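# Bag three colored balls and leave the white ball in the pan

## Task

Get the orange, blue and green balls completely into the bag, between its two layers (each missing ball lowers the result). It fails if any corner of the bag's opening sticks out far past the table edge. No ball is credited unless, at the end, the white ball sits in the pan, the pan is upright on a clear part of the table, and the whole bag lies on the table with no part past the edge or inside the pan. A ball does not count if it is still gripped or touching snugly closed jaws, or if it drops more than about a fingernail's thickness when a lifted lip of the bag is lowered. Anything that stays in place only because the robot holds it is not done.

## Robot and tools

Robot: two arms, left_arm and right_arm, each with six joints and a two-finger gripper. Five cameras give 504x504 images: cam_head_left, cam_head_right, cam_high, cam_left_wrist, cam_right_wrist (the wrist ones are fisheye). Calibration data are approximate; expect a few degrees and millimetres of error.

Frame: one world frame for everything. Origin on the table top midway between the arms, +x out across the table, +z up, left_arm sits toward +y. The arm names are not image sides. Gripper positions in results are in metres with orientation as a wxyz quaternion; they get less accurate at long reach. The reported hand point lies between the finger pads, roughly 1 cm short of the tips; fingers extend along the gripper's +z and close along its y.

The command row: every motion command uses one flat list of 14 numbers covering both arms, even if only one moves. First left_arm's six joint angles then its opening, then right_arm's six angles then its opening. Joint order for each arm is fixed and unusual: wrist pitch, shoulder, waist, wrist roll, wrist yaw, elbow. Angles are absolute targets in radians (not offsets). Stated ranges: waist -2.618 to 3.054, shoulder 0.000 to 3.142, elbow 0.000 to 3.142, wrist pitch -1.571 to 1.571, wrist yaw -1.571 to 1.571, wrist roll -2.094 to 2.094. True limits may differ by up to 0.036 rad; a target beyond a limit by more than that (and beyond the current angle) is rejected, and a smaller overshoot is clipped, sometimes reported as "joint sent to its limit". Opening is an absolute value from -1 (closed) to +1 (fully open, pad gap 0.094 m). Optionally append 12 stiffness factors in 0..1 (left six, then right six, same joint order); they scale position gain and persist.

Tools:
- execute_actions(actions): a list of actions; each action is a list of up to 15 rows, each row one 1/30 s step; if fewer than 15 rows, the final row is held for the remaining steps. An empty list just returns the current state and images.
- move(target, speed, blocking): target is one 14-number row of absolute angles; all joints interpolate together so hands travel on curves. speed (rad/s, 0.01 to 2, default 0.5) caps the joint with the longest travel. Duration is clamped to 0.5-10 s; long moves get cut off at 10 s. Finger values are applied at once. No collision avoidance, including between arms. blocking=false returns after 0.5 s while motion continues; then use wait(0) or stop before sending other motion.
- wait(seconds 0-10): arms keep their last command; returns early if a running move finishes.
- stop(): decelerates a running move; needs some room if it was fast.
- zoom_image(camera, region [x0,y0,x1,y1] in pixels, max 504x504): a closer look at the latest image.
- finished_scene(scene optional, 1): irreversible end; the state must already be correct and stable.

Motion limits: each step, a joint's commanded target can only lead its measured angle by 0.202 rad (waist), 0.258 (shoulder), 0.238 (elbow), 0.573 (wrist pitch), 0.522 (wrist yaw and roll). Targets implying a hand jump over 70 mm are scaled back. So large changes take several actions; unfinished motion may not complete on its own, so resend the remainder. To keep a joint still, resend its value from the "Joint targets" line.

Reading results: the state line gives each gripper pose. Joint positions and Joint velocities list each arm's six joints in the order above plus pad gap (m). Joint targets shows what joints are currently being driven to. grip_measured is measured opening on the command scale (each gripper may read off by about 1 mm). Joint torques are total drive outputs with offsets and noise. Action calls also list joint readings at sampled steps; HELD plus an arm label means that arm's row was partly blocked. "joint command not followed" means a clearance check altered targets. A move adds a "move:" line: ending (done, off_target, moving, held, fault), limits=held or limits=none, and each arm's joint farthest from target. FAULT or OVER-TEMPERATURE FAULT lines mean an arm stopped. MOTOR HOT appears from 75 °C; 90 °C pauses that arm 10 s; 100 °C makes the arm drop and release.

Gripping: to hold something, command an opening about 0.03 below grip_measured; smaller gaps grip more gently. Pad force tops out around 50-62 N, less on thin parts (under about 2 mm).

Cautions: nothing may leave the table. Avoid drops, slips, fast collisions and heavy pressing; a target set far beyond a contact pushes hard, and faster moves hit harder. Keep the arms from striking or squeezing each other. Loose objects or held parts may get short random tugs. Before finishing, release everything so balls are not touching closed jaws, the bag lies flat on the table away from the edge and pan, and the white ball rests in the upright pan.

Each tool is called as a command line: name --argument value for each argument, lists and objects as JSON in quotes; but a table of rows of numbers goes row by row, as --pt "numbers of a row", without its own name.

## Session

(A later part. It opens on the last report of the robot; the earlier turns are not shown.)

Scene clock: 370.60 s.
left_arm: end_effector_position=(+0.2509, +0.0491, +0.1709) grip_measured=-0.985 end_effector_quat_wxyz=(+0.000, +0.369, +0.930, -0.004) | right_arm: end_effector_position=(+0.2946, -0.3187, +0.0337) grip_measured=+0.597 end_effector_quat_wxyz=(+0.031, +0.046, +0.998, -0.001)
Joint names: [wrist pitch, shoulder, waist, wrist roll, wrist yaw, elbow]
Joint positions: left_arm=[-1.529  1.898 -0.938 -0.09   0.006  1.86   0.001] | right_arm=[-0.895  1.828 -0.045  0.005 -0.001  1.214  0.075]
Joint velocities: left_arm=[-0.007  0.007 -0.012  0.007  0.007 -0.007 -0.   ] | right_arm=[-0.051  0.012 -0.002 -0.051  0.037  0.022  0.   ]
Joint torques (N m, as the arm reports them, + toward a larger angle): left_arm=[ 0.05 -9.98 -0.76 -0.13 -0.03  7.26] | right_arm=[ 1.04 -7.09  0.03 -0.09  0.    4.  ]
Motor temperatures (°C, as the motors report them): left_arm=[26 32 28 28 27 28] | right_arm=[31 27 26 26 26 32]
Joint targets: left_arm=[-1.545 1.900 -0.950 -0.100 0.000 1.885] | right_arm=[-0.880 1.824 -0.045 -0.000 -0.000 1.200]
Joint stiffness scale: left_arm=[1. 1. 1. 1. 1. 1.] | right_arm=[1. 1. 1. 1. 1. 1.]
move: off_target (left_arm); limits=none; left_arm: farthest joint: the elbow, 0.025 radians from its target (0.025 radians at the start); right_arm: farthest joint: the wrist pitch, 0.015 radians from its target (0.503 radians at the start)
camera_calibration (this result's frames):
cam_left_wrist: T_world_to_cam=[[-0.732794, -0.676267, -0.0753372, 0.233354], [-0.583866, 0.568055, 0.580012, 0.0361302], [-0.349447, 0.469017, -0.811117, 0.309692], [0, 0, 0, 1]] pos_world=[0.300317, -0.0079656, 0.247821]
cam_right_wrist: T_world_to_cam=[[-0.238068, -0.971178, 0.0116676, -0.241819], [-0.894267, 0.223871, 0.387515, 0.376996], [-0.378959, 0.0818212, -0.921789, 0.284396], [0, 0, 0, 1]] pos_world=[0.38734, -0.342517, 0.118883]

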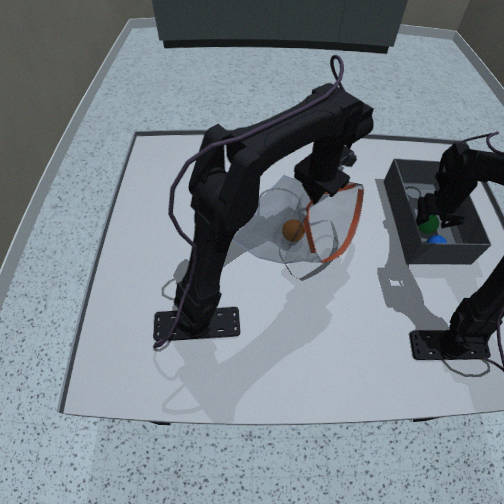

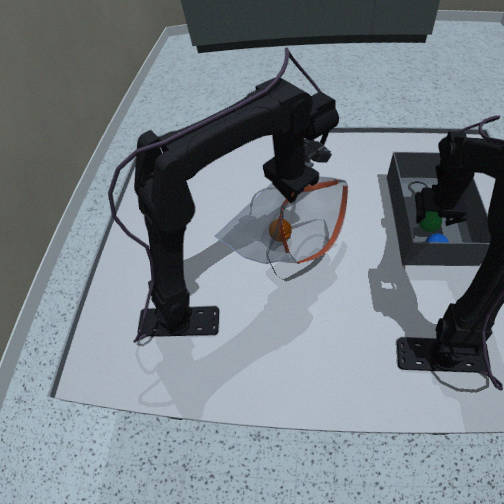

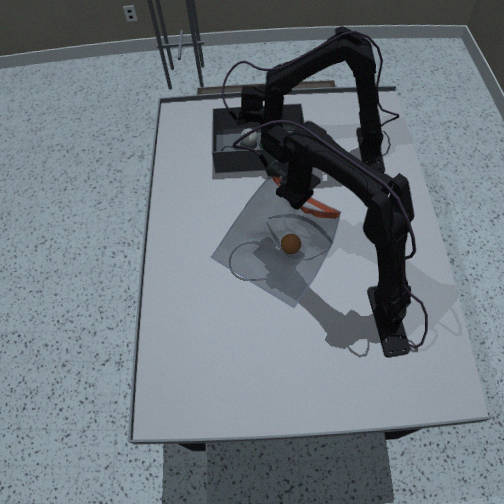

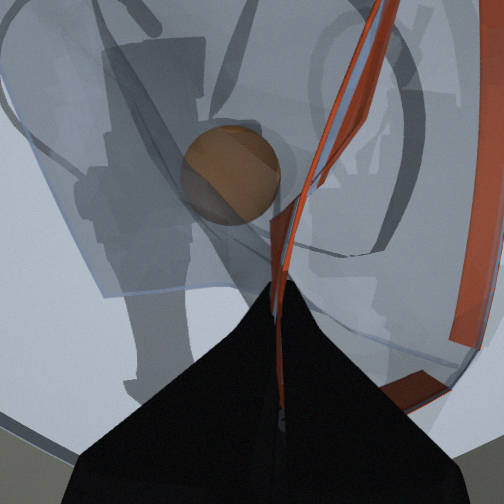

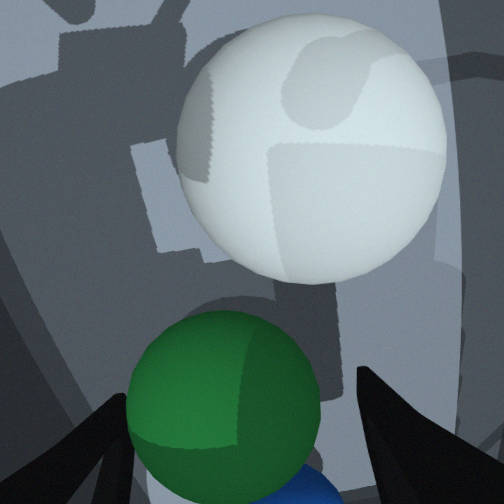

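execute_actions --actions '[[[-1.545,1.90,-0.95,-0.1,0,1.885,-1,-0.88,1.824,-0.045,0,0,1.20,0.3]],[[-1.545,1.90,-0.95,-0.1,0,1.885,-1,-0.88,1.824,-0.045,0,0,1.20,0.11]]]'

move --target '[-1.545,1.90,-0.95,-0.1,0,1.885,-1,-1.3,1.5,-0.045,0,0,1.42,0.11]' --speed 0.5

move --target '[-1.545,1.90,-0.95,-0.1,0,1.885,-1,-0.15,0.84,0.91,0,0,0.42,0.11]' --speed 0.8

Scene clock: 376.90 s.
left_arm: end_effector_position=(+0.2509, +0.0491, +0.1709) grip_measured=-0.985 end_effector_quat_wxyz=(+0.000, +0.369, +0.930, -0.004) | right_arm: end_effector_position=(+0.2946, -0.3187, +0.0337) grip_measured=+0.118 end_effector_quat_wxyz=(+0.031, +0.046, +0.998, -0.001)
Joint names: [wrist pitch, shoulder, waist, wrist roll, wrist yaw, elbow]
Joint positions: left_arm=[-1.529  1.898 -0.938 -0.09   0.006  1.86   0.001] | right_arm=[-0.894  1.828 -0.045  0.005 -0.001  1.214  0.053]
Joint velocities: left_arm=[-0.095 -0.017 -0.012 -0.051 -0.007  0.012 -0.   ] | right_arm=[-0.037 -0.002 -0.007  0.007  0.007 -0.007  0.002]
Joint torques (N m, as the arm reports them, + toward a larger angle): left_arm=[  0.05 -10.01  -0.75  -0.14  -0.04   7.22] | right_arm=[ 1.05 -7.08  0.02 -0.09 -0.01  3.98]
Motor temperatures (°C, as the motors report them): left_arm=[25 32 28 28 27 28] | right_arm=[30 28 26 26 26 31]
Joint targets: left_arm=[-1.545 1.900 -0.950 -0.100 -0.000 1.885] | right_arm=[-0.880 1.824 -0.045 0.000 -0.000 1.200]
Joint stiffness scale: left_arm=[1. 1. 1. 1. 1. 1.] | right_arm=[1. 1. 1. 1. 1. 1.]
Step readings (joint positions; steps 1 to 15: 1st action; 16 to 30: 2nd action):
0: left_arm=[-1.529 1.898 -0.938 -0.090 0.006 1.860] | right_arm=[-0.894 1.828 -0.045 0.005 -0.001 1.214]
1: left_arm=[-1.529 1.898 -0.938 -0.090 0.006 1.860] | right_arm=[-0.894 1.828 -0.045 0.005 -0.001 1.214]
2: left_arm=[-1.529 1.898 -0.938 -0.090 0.006 1.860] | right_arm=[-0.894 1.828 -0.045 0.005 -0.001 1.214]
4: left_arm=[-1.529 1.898 -0.938 -0.090 0.006 1.860] | right_arm=[-0.894 1.828 -0.045 0.005 -0.001 1.214]
8: left_arm=[-1.529 1.898 -0.938 -0.090 0.006 1.860] | right_arm=[-0.894 1.828 -0.045 0.005 -0.001 1.214]
15: left_arm=[-1.529 1.898 -0.938 -0.090 0.006 1.860] | right_arm=[-0.894 1.828 -0.045 0.005 -0.001 1.214]
16: left_arm=[-1.529 1.898 -0.938 -0.090 0.006 1.860] | right_arm=[-0.894 1.828 -0.045 0.005 -0.001 1.214]
17: left_arm=[-1.529 1.898 -0.938 -0.090 0.006 1.860] | right_arm=[-0.894 1.828 -0.045 0.005 -0.001 1.214]
19: left_arm=[-1.529 1.898 -0.938 -0.090 0.006 1.860] | right_arm=[-0.894 1.828 -0.045 0.005 -0.001 1.214]
23: left_arm=[-1.529 1.898 -0.938 -0.090 0.006 1.860] | right_arm=[-0.894 1.828 -0.045 0.005 -0.001 1.214]
30: Joint positions above
camera_calibration (this result's frames):
cam_left_wrist: T_world_to_cam=[[-0.732794, -0.676267, -0.0753372, 0.233354], [-0.583866, 0.568055, 0.580012, 0.0361302], [-0.349447, 0.469017, -0.811117, 0.309692], [0, 0, 0, 1]] pos_world=[0.300317, -0.0079656, 0.247821]
cam_right_wrist: T_world_to_cam=[[-0.238073, -0.971178, 0.011609, -0.241801], [-0.894414, 0.223883, 0.387168, 0.37714], [-0.378608, 0.081791, -0.921936, 0.28433], [0, 0, 0, 1]] pos_world=[0.387402, -0.342523, 0.118925]

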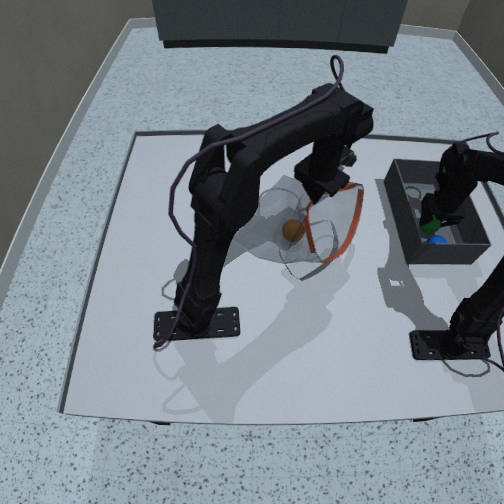

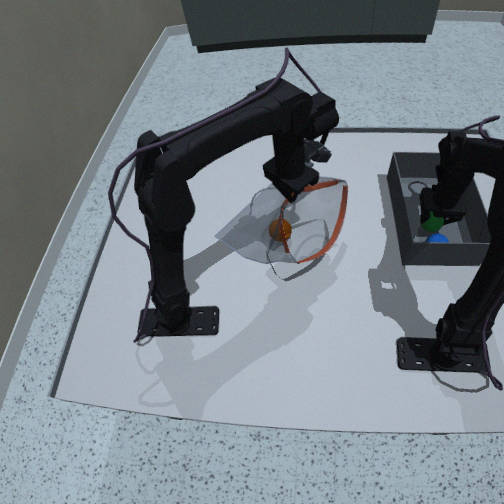

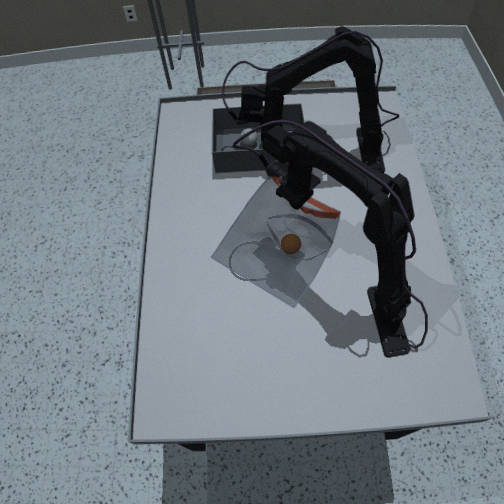

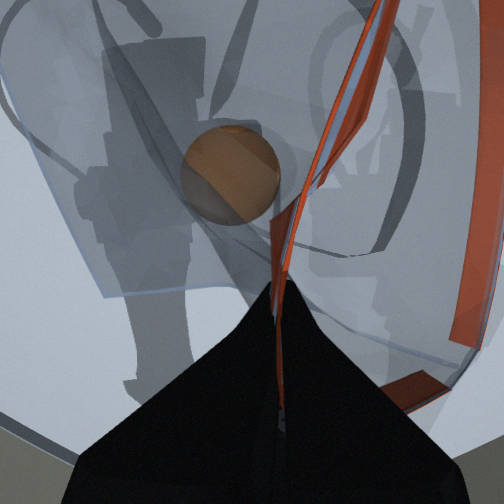

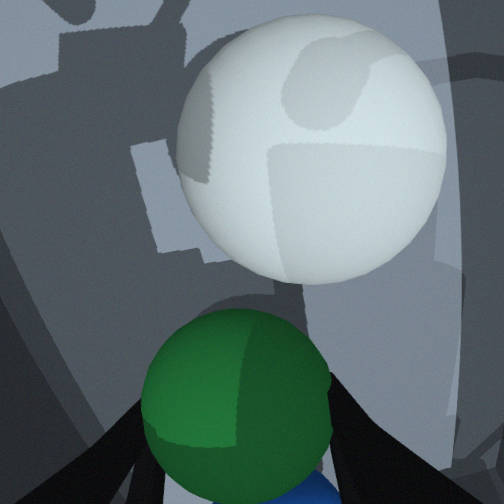

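Scene clock: 378.47 s.
left_arm: end_effector_position=(+0.2509, +0.0491, +0.1709) grip_measured=-0.985 end_effector_quat_wxyz=(+0.000, +0.369, +0.930, -0.004) | right_arm: end_effector_position=(+0.2502, -0.3149, +0.1657) grip_measured=+0.118 end_effector_quat_wxyz=(+0.077, +0.045, +0.996, -0.003)
Joint names: [wrist pitch, shoulder, waist, wrist roll, wrist yaw, elbow]
Joint positions: left_arm=[-1.529  1.898 -0.938 -0.09   0.006  1.86   0.001] | right_arm=[-1.293  1.511 -0.045  0.005 -0.001  1.386  0.053]
Joint velocities: left_arm=[-0.066 -0.017  0.002  0.051 -0.022 -0.002 -0.   ] | right_arm=[-0.051 -0.007  0.012  0.007 -0.037  0.007  0.   ]
Joint torques (N m, as the arm reports them, + toward a larger angle): left_arm=[  0.06 -10.    -0.76  -0.12  -0.03   7.25] | right_arm=[ 0.99 -5.36  0.03 -0.09 -0.01  7.19]
Motor temperatures (°C, as the motors report them): left_arm=[25 32 28 28 27 28] | right_arm=[30 28 26 26 26 32]
Joint targets: left_arm=[-1.545 1.900 -0.950 -0.100 0.000 1.885] | right_arm=[-1.300 1.500 -0.045 -0.000 -0.000 1.420]
Joint stiffness scale: left_arm=[1. 1. 1. 1. 1. 1.] | right_arm=[1. 1. 1. 1. 1. 1.]
move: off_target (left_arm, right_arm); limits=none; left_arm: farthest joint: the elbow, 0.025 radians from its target (0.025 radians at the start); right_arm: farthest joint: the elbow, 0.034 radians from its target (0.206 radians at the start)
camera_calibration (this result's frames):
cam_left_wrist: T_world_to_cam=[[-0.732794, -0.676267, -0.0753372, 0.233354], [-0.583866, 0.568055, 0.580012, 0.0361302], [-0.349447, 0.469017, -0.811117, 0.309692], [0, 0, 0, 1]] pos_world=[0.300317, -0.0079656, 0.247821]
cam_right_wrist: T_world_to_cam=[[-0.238489, -0.971142, -0.00249896, -0.247744], [-0.925882, 0.226596, 0.302318, 0.308182], [-0.293027, 0.0744131, -0.953204, 0.370353], [0, 0, 0, 1]] pos_world=[0.33478, -0.337986, 0.259234]

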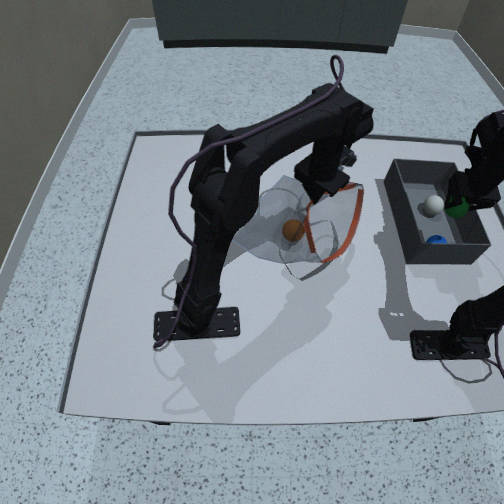

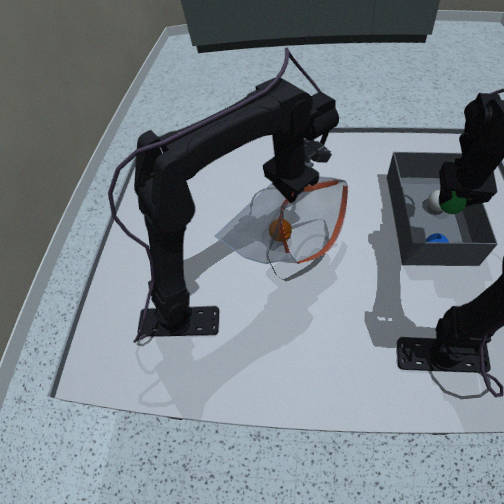

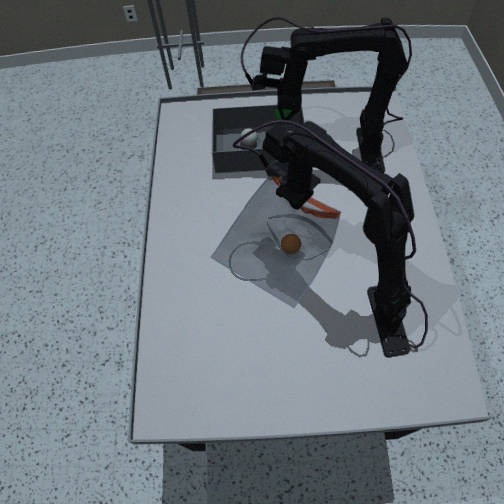

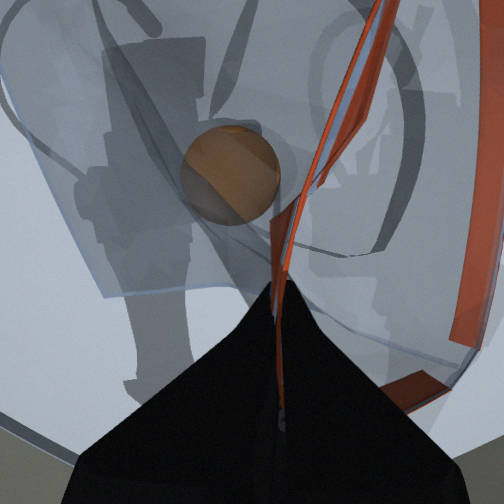

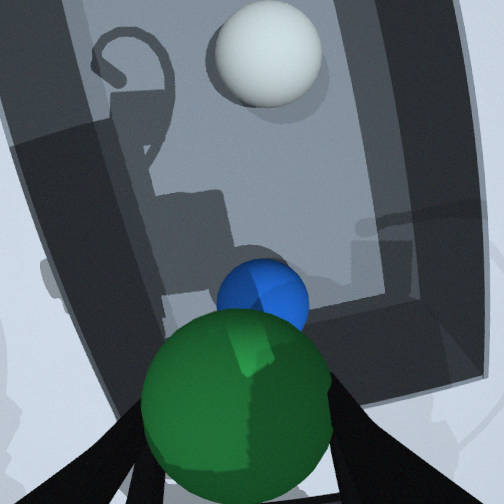

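Scene clock: 380.77 s.
left_arm: end_effector_position=(+0.2509, +0.0491, +0.1709) grip_measured=-0.985 end_effector_quat_wxyz=(+0.000, +0.369, +0.930, -0.004) | right_arm: end_effector_position=(+0.1545, -0.0629, +0.1306) grip_measured=+0.118 end_effector_quat_wxyz=(+0.423, -0.366, +0.806, +0.195)
Joint names: [wrist pitch, shoulder, waist, wrist roll, wrist yaw, elbow]
Joint positions: left_arm=[-1.529  1.898 -0.938 -0.09   0.006  1.86   0.001] | right_arm=[-0.171  0.861  0.898  0.005 -0.001  0.431  0.053]
Joint velocities: left_arm=[ 0.037 -0.007 -0.007  0.037 -0.066 -0.012  0.   ] | right_arm=[-0.037 -0.002  0.002  0.022 -0.081 -0.012 -0.   ]
Joint torques (N m, as the arm reports them, + toward a larger angle): left_arm=[  0.04 -10.04  -0.77  -0.13  -0.04   7.24] | right_arm=[ 2.52 -2.44  0.8  -0.08 -0.01  5.34]
Motor temperatures (°C, as the motors report them): left_arm=[25 32 28 28 27 28] | right_arm=[31 27 26 26 26 32]
Joint targets: left_arm=[-1.545 1.900 -0.950 -0.100 0.000 1.885] | right_arm=[-0.150 0.840 0.910 0.000 0.000 0.420]
Joint stiffness scale: left_arm=[1. 1. 1. 1. 1. 1.] | right_arm=[1. 1. 1. 1. 1. 1.]
move: off_target (left_arm, right_arm); limits=none; left_arm: farthest joint: the elbow, 0.025 radians from its target (0.025 radians at the start); right_arm: farthest joint: the shoulder, 0.021 radians from its target (0.671 radians at the start)
camera_calibration (this result's frames):
cam_left_wrist: T_world_to_cam=[[-0.732794, -0.676267, -0.0753372, 0.233354], [-0.583866, 0.568055, 0.580012, 0.0361302], [-0.349447, 0.469017, -0.811117, 0.309692], [0, 0, 0, 1]] pos_world=[0.300317, -0.0079656, 0.247821]
cam_right_wrist: T_world_to_cam=[[0.679175, -0.725058, -0.114066, -0.137654], [-0.676894, -0.558658, -0.479287, 0.187396], [0.283787, 0.402731, -0.870214, 0.210759], [0, 0, 0, 1]] pos_world=[0.160528, -0.0799963, 0.25752]

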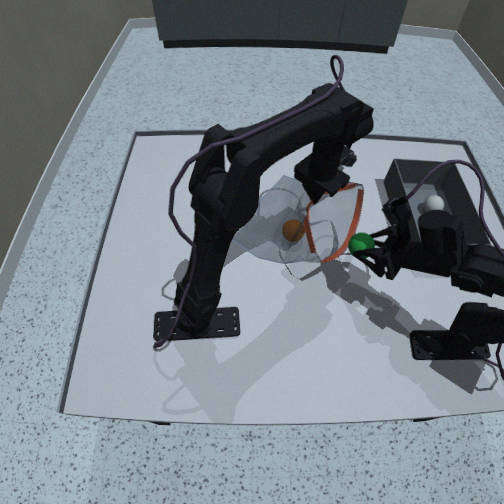

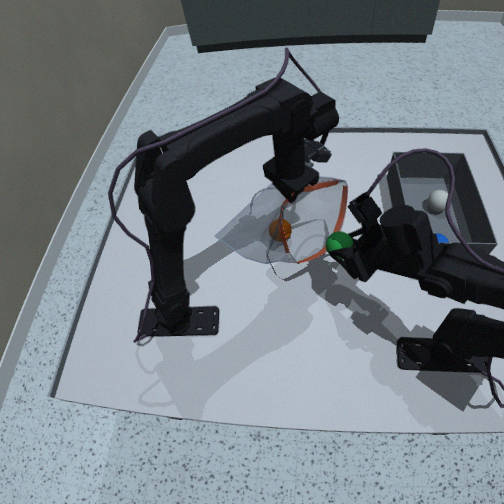

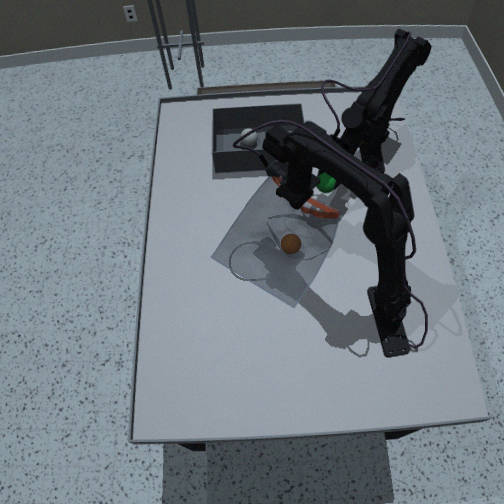

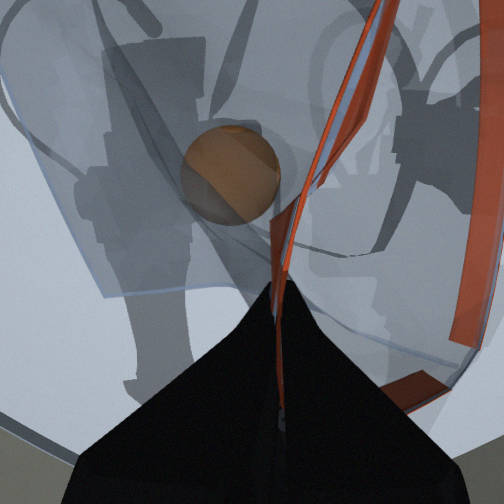

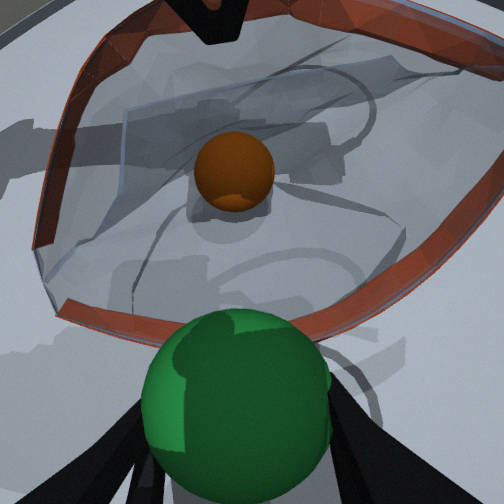

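move --target '[-1.545,1.90,-0.95,-0.1,0,1.885,-1,0.665,1.592,0.85,0,0,0.48,0.11]' --speed 0.4

Scene clock: 390.23 s.
left_arm: end_effector_position=(+0.2509, +0.0492, +0.1709) grip_measured=-0.985 end_effector_quat_wxyz=(+0.000, +0.369, +0.930, -0.004) | right_arm: end_effector_position=(+0.2265, -0.0013, +0.0597) grip_measured=+0.118 end_effector_quat_wxyz=(+0.462, -0.343, +0.793, +0.203)
Joint names: [wrist pitch, shoulder, waist, wrist roll, wrist yaw, elbow]
Joint positions: left_arm=[-1.529  1.898 -0.938 -0.09   0.006  1.86   0.001] | right_arm=[ 0.646  1.59   0.863  0.005 -0.001  0.431  0.053]
Joint velocities: left_arm=[-0.022 -0.002  0.007 -0.051  0.007  0.007  0.001] | right_arm=[-0.022 -0.012 -0.007 -0.037 -0.022  0.007 -0.   ]
Joint torques (N m, as the arm reports them, + toward a larger angle): left_arm=[  0.06 -10.01  -0.78  -0.12  -0.03   7.25] | right_arm=[ 2.61 -4.44 -0.82 -0.09  0.    7.58]
Motor temperatures (°C, as the motors report them): left_arm=[25 32 28 28 27 28] | right_arm=[32 27 26 26 26 32]
Joint targets: left_arm=[-1.545 1.900 -0.950 -0.100 0.000 1.885] | right_arm=[0.665 1.592 0.850 0.000 -0.000 0.480]
Joint stiffness scale: left_arm=[1. 1. 1. 1. 1. 1.] | right_arm=[1. 1. 1. 1. 1. 1.]
move: off_target (left_arm, right_arm); limits=none; left_arm: farthest joint: the elbow, 0.025 radians from its target (0.025 radians at the start); right_arm: farthest joint: the elbow, 0.049 radians from its target (0.049 radians at the start)
camera_calibration (this result's frames):
cam_left_wrist: T_world_to_cam=[[-0.732791, -0.676227, -0.0757252, 0.233487], [-0.583885, 0.567742, 0.580299, 0.0360291], [-0.349422, 0.469453, -0.810875, 0.309564], [0, 0, 0, 1]] pos_world=[0.300302, -0.00789089, 0.247791]
cam_right_wrist: T_world_to_cam=[[0.659761, -0.741399, -0.122651, -0.145104], [-0.665902, -0.501152, -0.552649, 0.238512], [0.348267, 0.446289, -0.82434, 0.0865317], [0, 0, 0, 1]] pos_world=[0.224424, -0.0266676, 0.185348]

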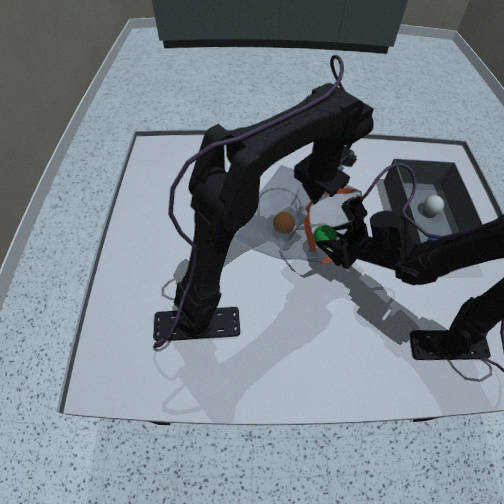

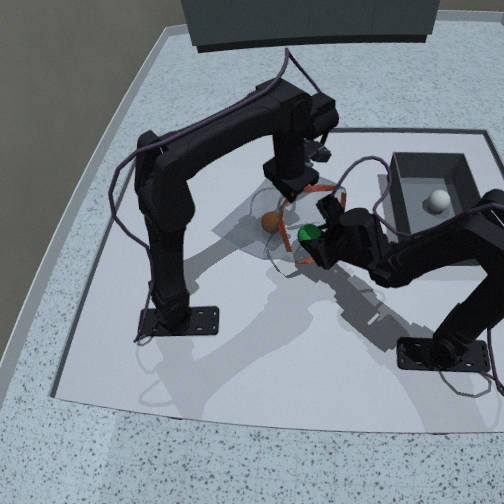

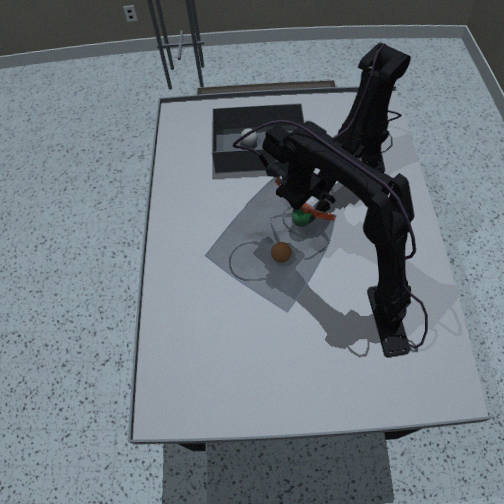

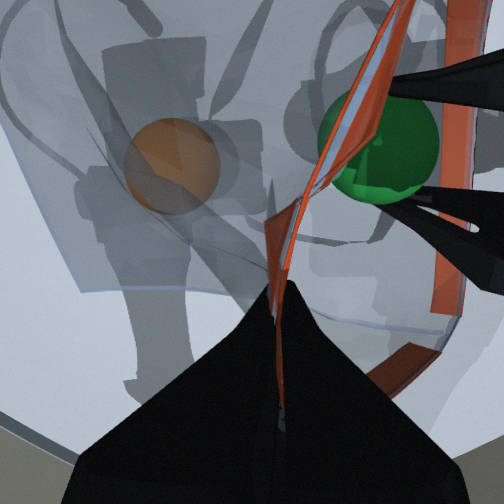

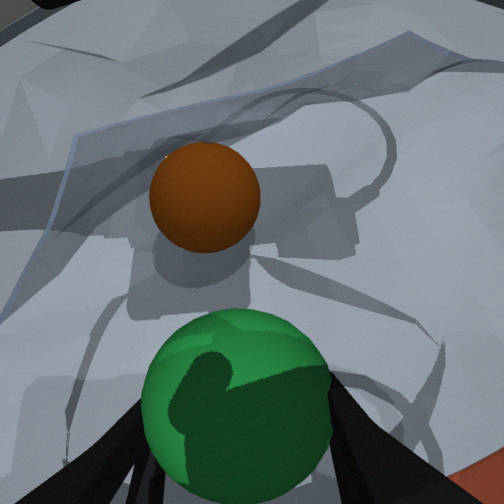

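The ball is past the lower lip and resting on the ramp. Release.

execute_actions --actions '[[[-1.545,1.90,-0.95,-0.1,0,1.885,-1,0.665,1.592,0.85,0,0,0.48,0.3]],[[-1.545,1.90,-0.95,-0.1,0,1.885,-1,0.665,1.592,0.85,0,0,0.48,0.3]]]'

Scene clock: 398.93 s.
left_arm: end_effector_position=(+0.2509, +0.0493, +0.1709) grip_measured=-0.985 end_effector_quat_wxyz=(+0.000, +0.369, +0.930, -0.003) | right_arm: end_effector_position=(+0.2267, -0.0011, +0.0601) grip_measured=+0.297 end_effector_quat_wxyz=(+0.462, -0.343, +0.792, +0.203)
Joint names: [wrist pitch, shoulder, waist, wrist roll, wrist yaw, elbow]
Joint positions: left_arm=[-1.529  1.898 -0.938 -0.09   0.006  1.86   0.001] | right_arm=[ 0.647  1.59   0.863  0.005 -0.001  0.431  0.061]
Joint velocities: left_arm=[ 0.051 -0.012  0.007  0.007 -0.037 -0.007  0.001] | right_arm=[-0.022 -0.007 -0.002  0.051 -0.081  0.017 -0.001]
Joint torques (N m, as the arm reports them, + toward a larger angle): left_arm=[  0.05 -10.04  -0.74  -0.13  -0.04   7.23] | right_arm=[ 2.59 -4.42 -0.83 -0.08 -0.01  7.57]
Motor temperatures (°C, as the motors report them): left_arm=[25 32 28 28 27 28] | right_arm=[33 27 26 26 26 32]
Joint targets: left_arm=[-1.545 1.900 -0.950 -0.100 0.000 1.885] | right_arm=[0.665 1.592 0.850 -0.000 0.000 0.480]
Joint stiffness scale: left_arm=[1. 1. 1. 1. 1. 1.] | right_arm=[1. 1. 1. 1. 1. 1.]
Step readings (joint positions; steps 1 to 15: 1st action; 16 to 30: 2nd action):
0: left_arm=[-1.529 1.898 -0.938 -0.090 0.006 1.860] | right_arm=[0.646 1.590 0.863 0.005 -0.001 0.431]
1: left_arm=[-1.529 1.898 -0.938 -0.090 0.006 1.860] | right_arm=[0.646 1.590 0.863 0.005 -0.001 0.431]
2: left_arm=[-1.529 1.898 -0.938 -0.090 0.006 1.860] | right_arm=[0.646 1.590 0.863 0.005 -0.001 0.431]
4: left_arm=[-1.529 1.898 -0.938 -0.090 0.006 1.860] | right_arm=[0.647 1.590 0.863 0.005 -0.001 0.431]
8: left_arm=[-1.529 1.898 -0.938 -0.090 0.006 1.860] | right_arm=[0.647 1.590 0.863 0.005 -0.001 0.431]
15: left_arm=[-1.529 1.898 -0.938 -0.090 0.006 1.860] | right_arm=[0.647 1.590 0.863 0.005 -0.001 0.431]
16: left_arm=[-1.529 1.898 -0.938 -0.090 0.006 1.860] | right_arm=[0.647 1.590 0.863 0.005 -0.001 0.431]
17: left_arm=[-1.529 1.898 -0.938 -0.090 0.006 1.860] | right_arm=[0.647 1.590 0.863 0.005 -0.001 0.431]
19: left_arm=[-1.529 1.898 -0.938 -0.090 0.006 1.860] | right_arm=[0.647 1.590 0.863 0.005 -0.001 0.431]
23: left_arm=[-1.529 1.898 -0.938 -0.090 0.006 1.860] | right_arm=[0.647 1.590 0.863 0.005 -0.001 0.431]
30: Joint positions above
camera_calibration (this result's frames):
cam_left_wrist: T_world_to_cam=[[-0.732787, -0.676187, -0.0761131, 0.23362], [-0.583905, 0.567429, 0.580586, 0.035928], [-0.349396, 0.469889, -0.810634, 0.309436], [0, 0, 0, 1]] pos_world=[0.300288, -0.00781617, 0.247761]
cam_right_wrist: T_world_to_cam=[[0.65992, -0.741228, -0.122829, -0.145057], [-0.665183, -0.500379, -0.554213, 0.238864], [0.349337, 0.44744, -0.823263, 0.0864345], [0, 0, 0, 1]] pos_world=[0.22442, -0.0266723, 0.185722]

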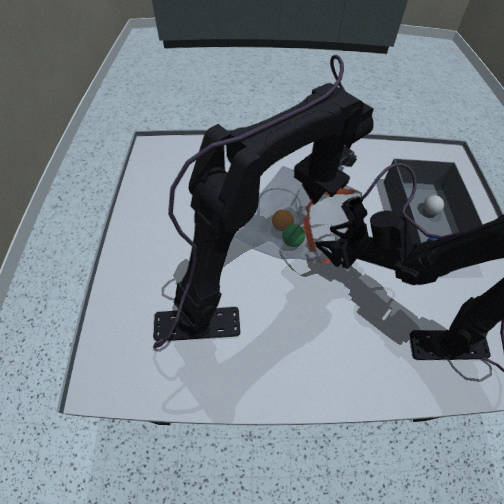

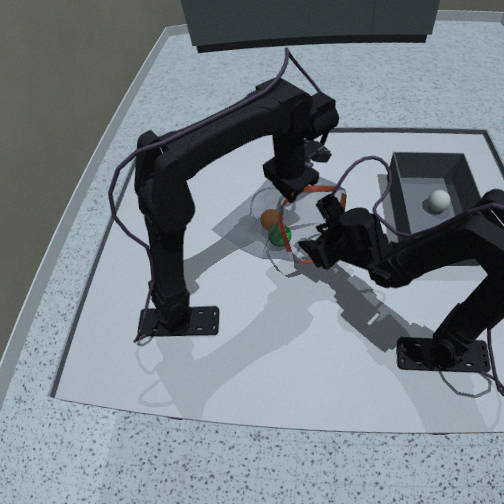

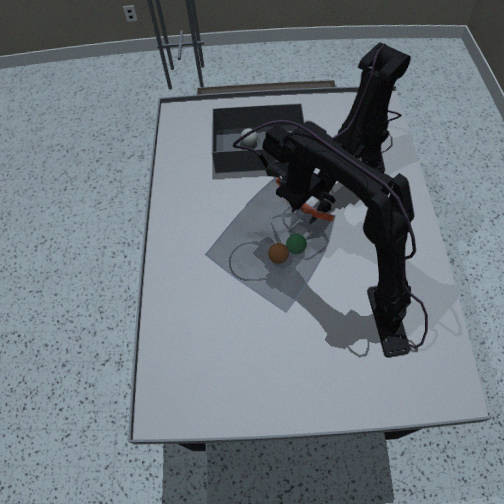

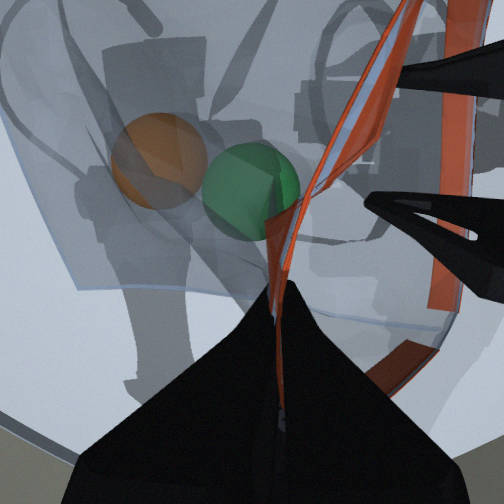

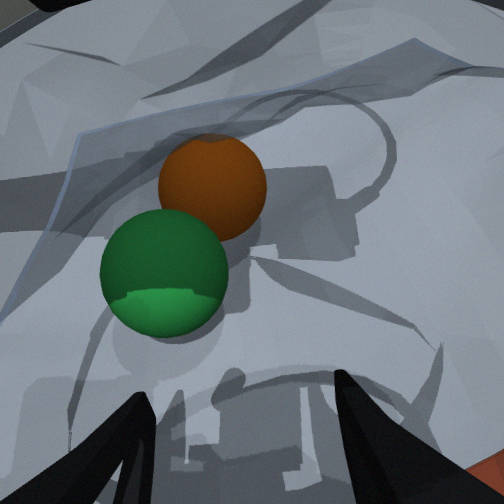

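move --target '[-1.545,1.90,-0.95,-0.1,0,1.885,-1,-0.15,0.84,0.85,0,0,0.48,0.3]' --speed 0.8

move --target '[-1.545,1.90,-0.95,-0.1,0,1.885,-1,-1.56,1.69,-0.06,0,0,1.56,0.6]' --speed 1.0

Scene clock: 407.73 s.
left_arm: end_effector_position=(+0.2509, +0.0493, +0.1709) grip_measured=-0.985 end_effector_quat_wxyz=(+0.000, +0.369, +0.930, -0.003) | right_arm: end_effector_position=(+0.1649, -0.0676, +0.1372) grip_measured=+0.297 end_effector_quat_wxyz=(+0.439, -0.349, +0.806, +0.193)
Joint names: [wrist pitch, shoulder, waist, wrist roll, wrist yaw, elbow]
Joint positions: left_arm=[-1.529  1.898 -0.938 -0.09   0.006  1.86   0.001] | right_arm=[-0.146  0.856  0.863  0.005 -0.001  0.431  0.061]
Joint velocities: left_arm=[ 0.051  0.007 -0.007  0.066  0.022  0.007  0.001] | right_arm=[-0.007 -0.007 -0.012 -0.037  0.037 -0.027 -0.   ]
Joint torques (N m, as the arm reports them, + toward a larger angle): left_arm=[  0.06 -10.04  -0.73  -0.14  -0.04   7.24] | right_arm=[ 2.3  -2.05 -0.84 -0.08  0.    9.16]
Motor temperatures (°C, as the motors report them): left_arm=[25 32 28 28 27 28] | right_arm=[34 27 26 26 26 32]
Joint targets: left_arm=[-1.545 1.900 -0.950 -0.100 0.000 1.885] | right_arm=[-0.150 0.840 0.850 0.000 -0.000 0.480]
Joint stiffness scale: left_arm=[1. 1. 1. 1. 1. 1.] | right_arm=[1. 1. 1. 1. 1. 1.]
move: off_target (left_arm, right_arm); limits=none; left_arm: farthest joint: the elbow, 0.025 radians from its target (0.025 radians at the start); right_arm: farthest joint: the elbow, 0.049 radians from its target (0.049 radians at the start)
camera_calibration (this result's frames):
cam_left_wrist: T_world_to_cam=[[-0.732787, -0.676187, -0.0761131, 0.23362], [-0.583905, 0.567429, 0.580586, 0.035928], [-0.349396, 0.469889, -0.810634, 0.309436], [0, 0, 0, 1]] pos_world=[0.300288, -0.00781617, 0.247761]
cam_right_wrist: T_world_to_cam=[[0.655087, -0.746423, -0.117104, -0.144401], [-0.686515, -0.52331, -0.504821, 0.202353], [0.315528, 0.411095, -0.855244, 0.208695], [0, 0, 0, 1]] pos_world=[0.167665, -0.0876845, 0.263728]

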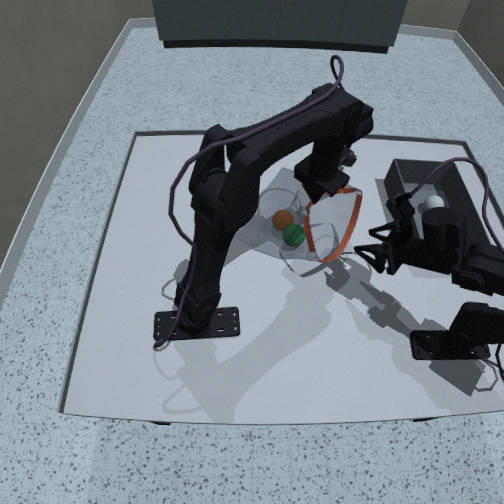

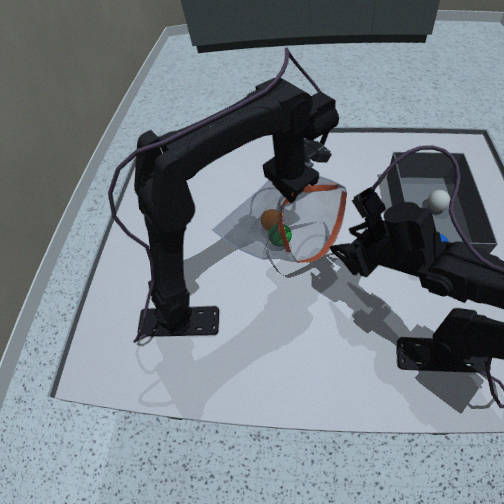

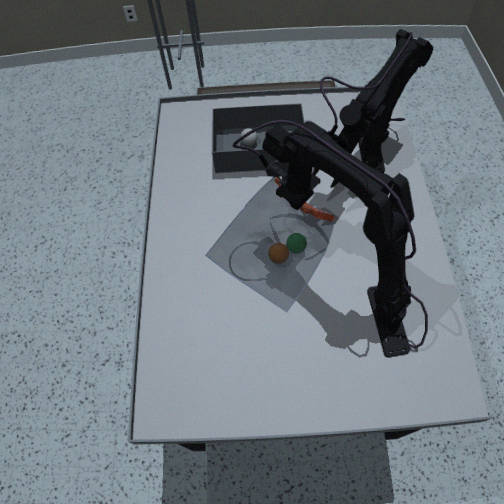

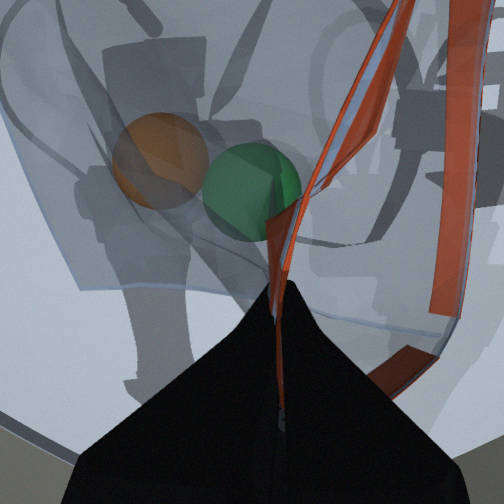

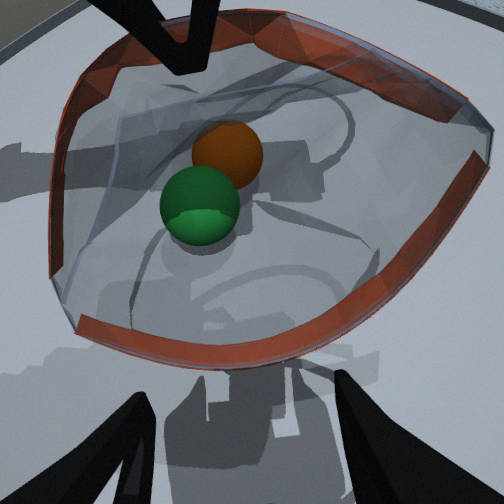

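Scene clock: 410.07 s.
left_arm: end_effector_position=(+0.2509, +0.0493, +0.1709) grip_measured=-0.985 end_effector_quat_wxyz=(+0.000, +0.369, +0.930, -0.003) | right_arm: end_effector_position=(+0.2230, -0.3150, +0.1524) grip_measured=+0.597 end_effector_quat_wxyz=(-0.076, +0.050, +0.996, +0.004)
Joint names: [wrist pitch, shoulder, waist, wrist roll, wrist yaw, elbow]
Joint positions: left_arm=[-1.529  1.898 -0.938 -0.09   0.006  1.86   0.001] | right_arm=[-1.551  1.691 -0.055  0.005 -0.002  1.519  0.075]
Joint velocities: left_arm=[-0.007 -0.017  0.007  0.007 -0.066  0.002 -0.001] | right_arm=[-0.022 -0.022 -0.022 -0.022  0.037 -0.017 -0.   ]
Joint torques (N m, as the arm reports them, + toward a larger angle): left_arm=[  0.05 -10.01  -0.8   -0.14  -0.03   7.23] | right_arm=[ 0.34 -5.71 -0.34 -0.08  0.    7.34]
Motor temperatures (°C, as the motors report them): left_arm=[25 32 28 28 27 28] | right_arm=[33 27 26 26 26 33]
Joint targets: left_arm=[-1.545 1.900 -0.950 -0.100 0.000 1.885] | right_arm=[-1.560 1.690 -0.060 0.000 -0.000 1.560]
Joint stiffness scale: left_arm=[1. 1. 1. 1. 1. 1.] | right_arm=[1. 1. 1. 1. 1. 1.]
move: off_target (left_arm, right_arm); limits=none; left_arm: farthest joint: the elbow, 0.025 radians from its target (0.025 radians at the start); right_arm: farthest joint: the elbow, 0.041 radians from its target (1.129 radians at the start)
camera_calibration (this result's frames):
cam_left_wrist: T_world_to_cam=[[-0.732787, -0.676187, -0.0761131, 0.23362], [-0.583905, 0.567429, 0.580586, 0.035928], [-0.349396, 0.469889, -0.810634, 0.309436], [0, 0, 0, 1]] pos_world=[0.300288, -0.00781617, 0.247761]
cam_right_wrist: T_world_to_cam=[[-0.241937, -0.969346, 0.0428289, -0.25992], [-0.789871, 0.222394, 0.571529, 0.214396], [-0.563534, 0.104444, -0.819464, 0.399134], [0, 0, 0, 1]] pos_world=[0.331386, -0.34132, 0.215674]

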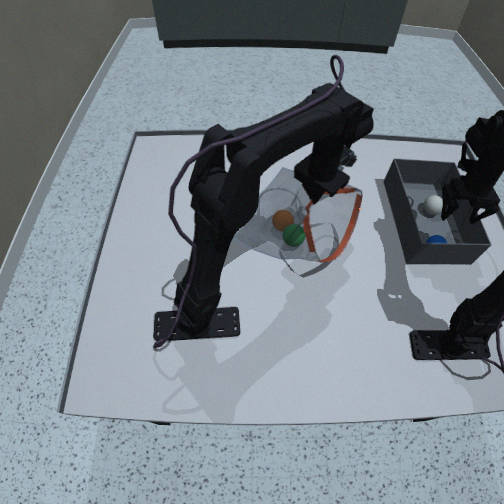

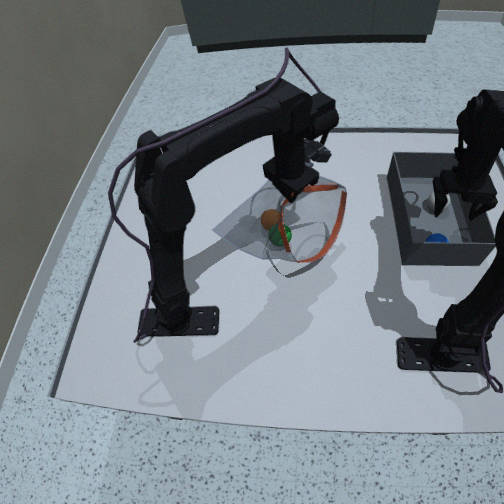

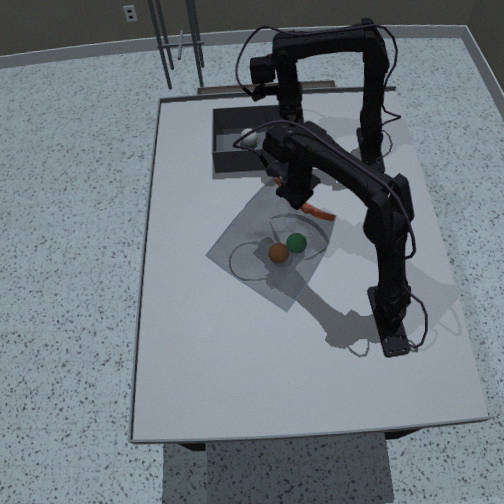

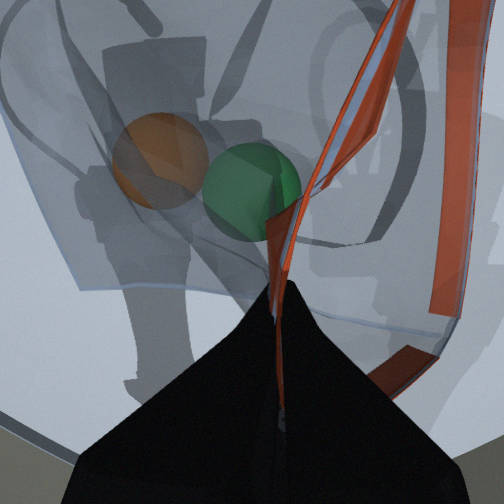

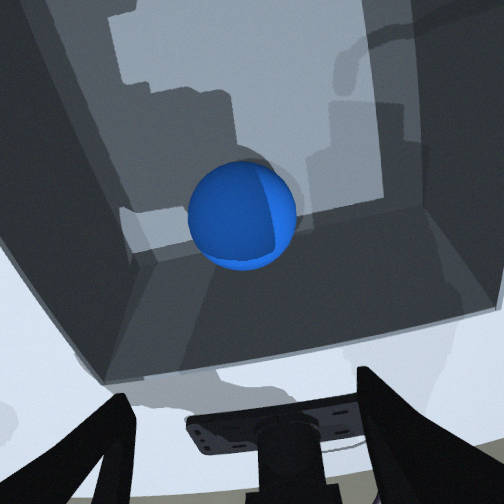

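move --target '[-1.545,1.90,-0.95,-0.1,0,1.885,-1,-1.09,1.77,-0.06,0,0,1.118,0.6]' --speed 0.4

Scene clock: 416.40 s.
left_arm: end_effector_position=(+0.2509, +0.0493, +0.1709) grip_measured=-0.985 end_effector_quat_wxyz=(+0.000, +0.369, +0.930, -0.003) | right_arm: end_effector_position=(+0.2199, -0.3147, +0.0343) grip_measured=+0.597 end_effector_quat_wxyz=(-0.086, +0.050, +0.995, +0.005)
Joint names: [wrist pitch, shoulder, waist, wrist roll, wrist yaw, elbow]
Joint positions: left_arm=[-1.529  1.898 -0.938 -0.09   0.006  1.86   0.001] | right_arm=[-1.103  1.773 -0.055  0.005 -0.002  1.132  0.075]
Joint velocities: left_arm=[-0.007 -0.007  0.017 -0.037 -0.007 -0.012  0.   ] | right_arm=[-0.022  0.012  0.002  0.022  0.037 -0.002 -0.001]
Joint torques (N m, as the arm reports them, + toward a larger angle): left_arm=[  0.05 -10.03  -0.77  -0.13  -0.03   7.2 ] | right_arm=[ 0.54 -6.2  -0.32 -0.08  0.    3.58]
Motor temperatures (°C, as the motors report them): left_arm=[25 32 28 28 27 28] | right_arm=[32 27 26 26 26 32]
Joint targets: left_arm=[-1.545 1.900 -0.950 -0.100 0.000 1.885] | right_arm=[-1.090 1.770 -0.060 0.000 -0.000 1.118]
Joint stiffness scale: left_arm=[1. 1. 1. 1. 1. 1.] | right_arm=[1. 1. 1. 1. 1. 1.]
move: off_target (left_arm); limits=none; left_arm: farthest joint: the elbow, 0.025 radians from its target (0.025 radians at the start); right_arm: farthest joint: the elbow, 0.014 radians from its target (0.401 radians at the start)
camera_calibration (this result's frames):
cam_left_wrist: T_world_to_cam=[[-0.732787, -0.676187, -0.0761131, 0.23362], [-0.583905, 0.567429, 0.580586, 0.035928], [-0.349396, 0.469889, -0.810634, 0.309436], [0, 0, 0, 1]] pos_world=[0.300288, -0.00781617, 0.247761]
cam_right_wrist: T_world_to_cam=[[-0.24101, -0.969436, 0.0459243, -0.255659], [-0.777758, 0.221228, 0.588345, 0.275814], [-0.580522, 0.106079, -0.807305, 0.304328], [0, 0, 0, 1]] pos_world=[0.32957, -0.341146, 0.0951526]

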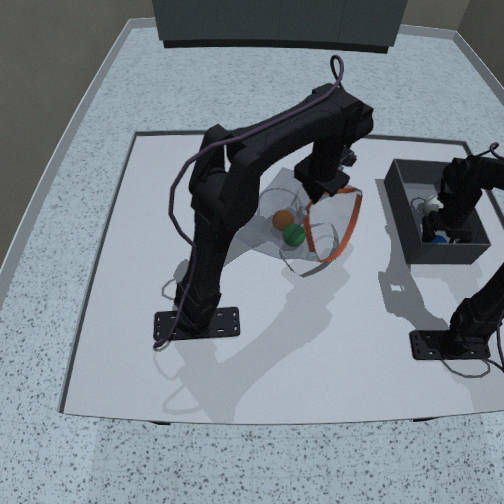

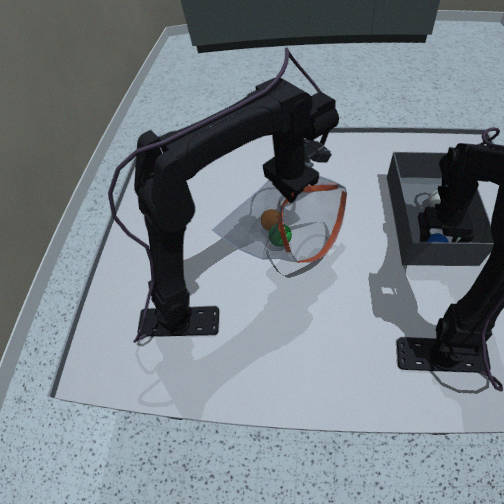

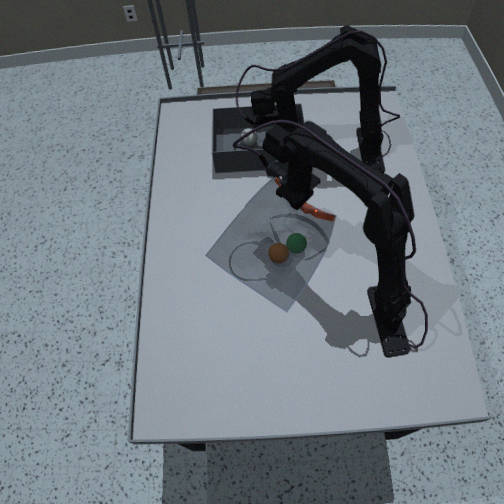

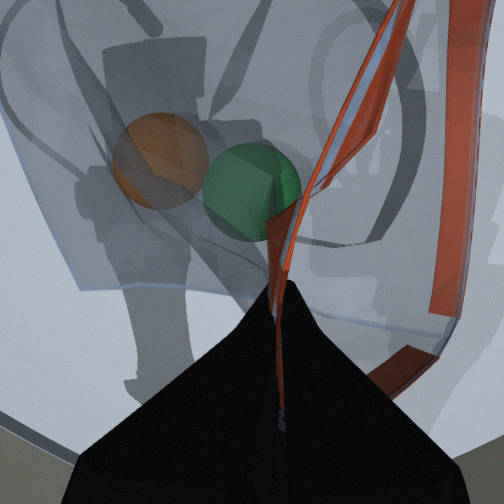

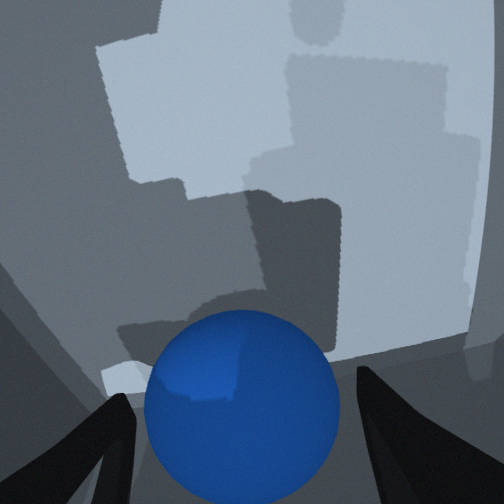

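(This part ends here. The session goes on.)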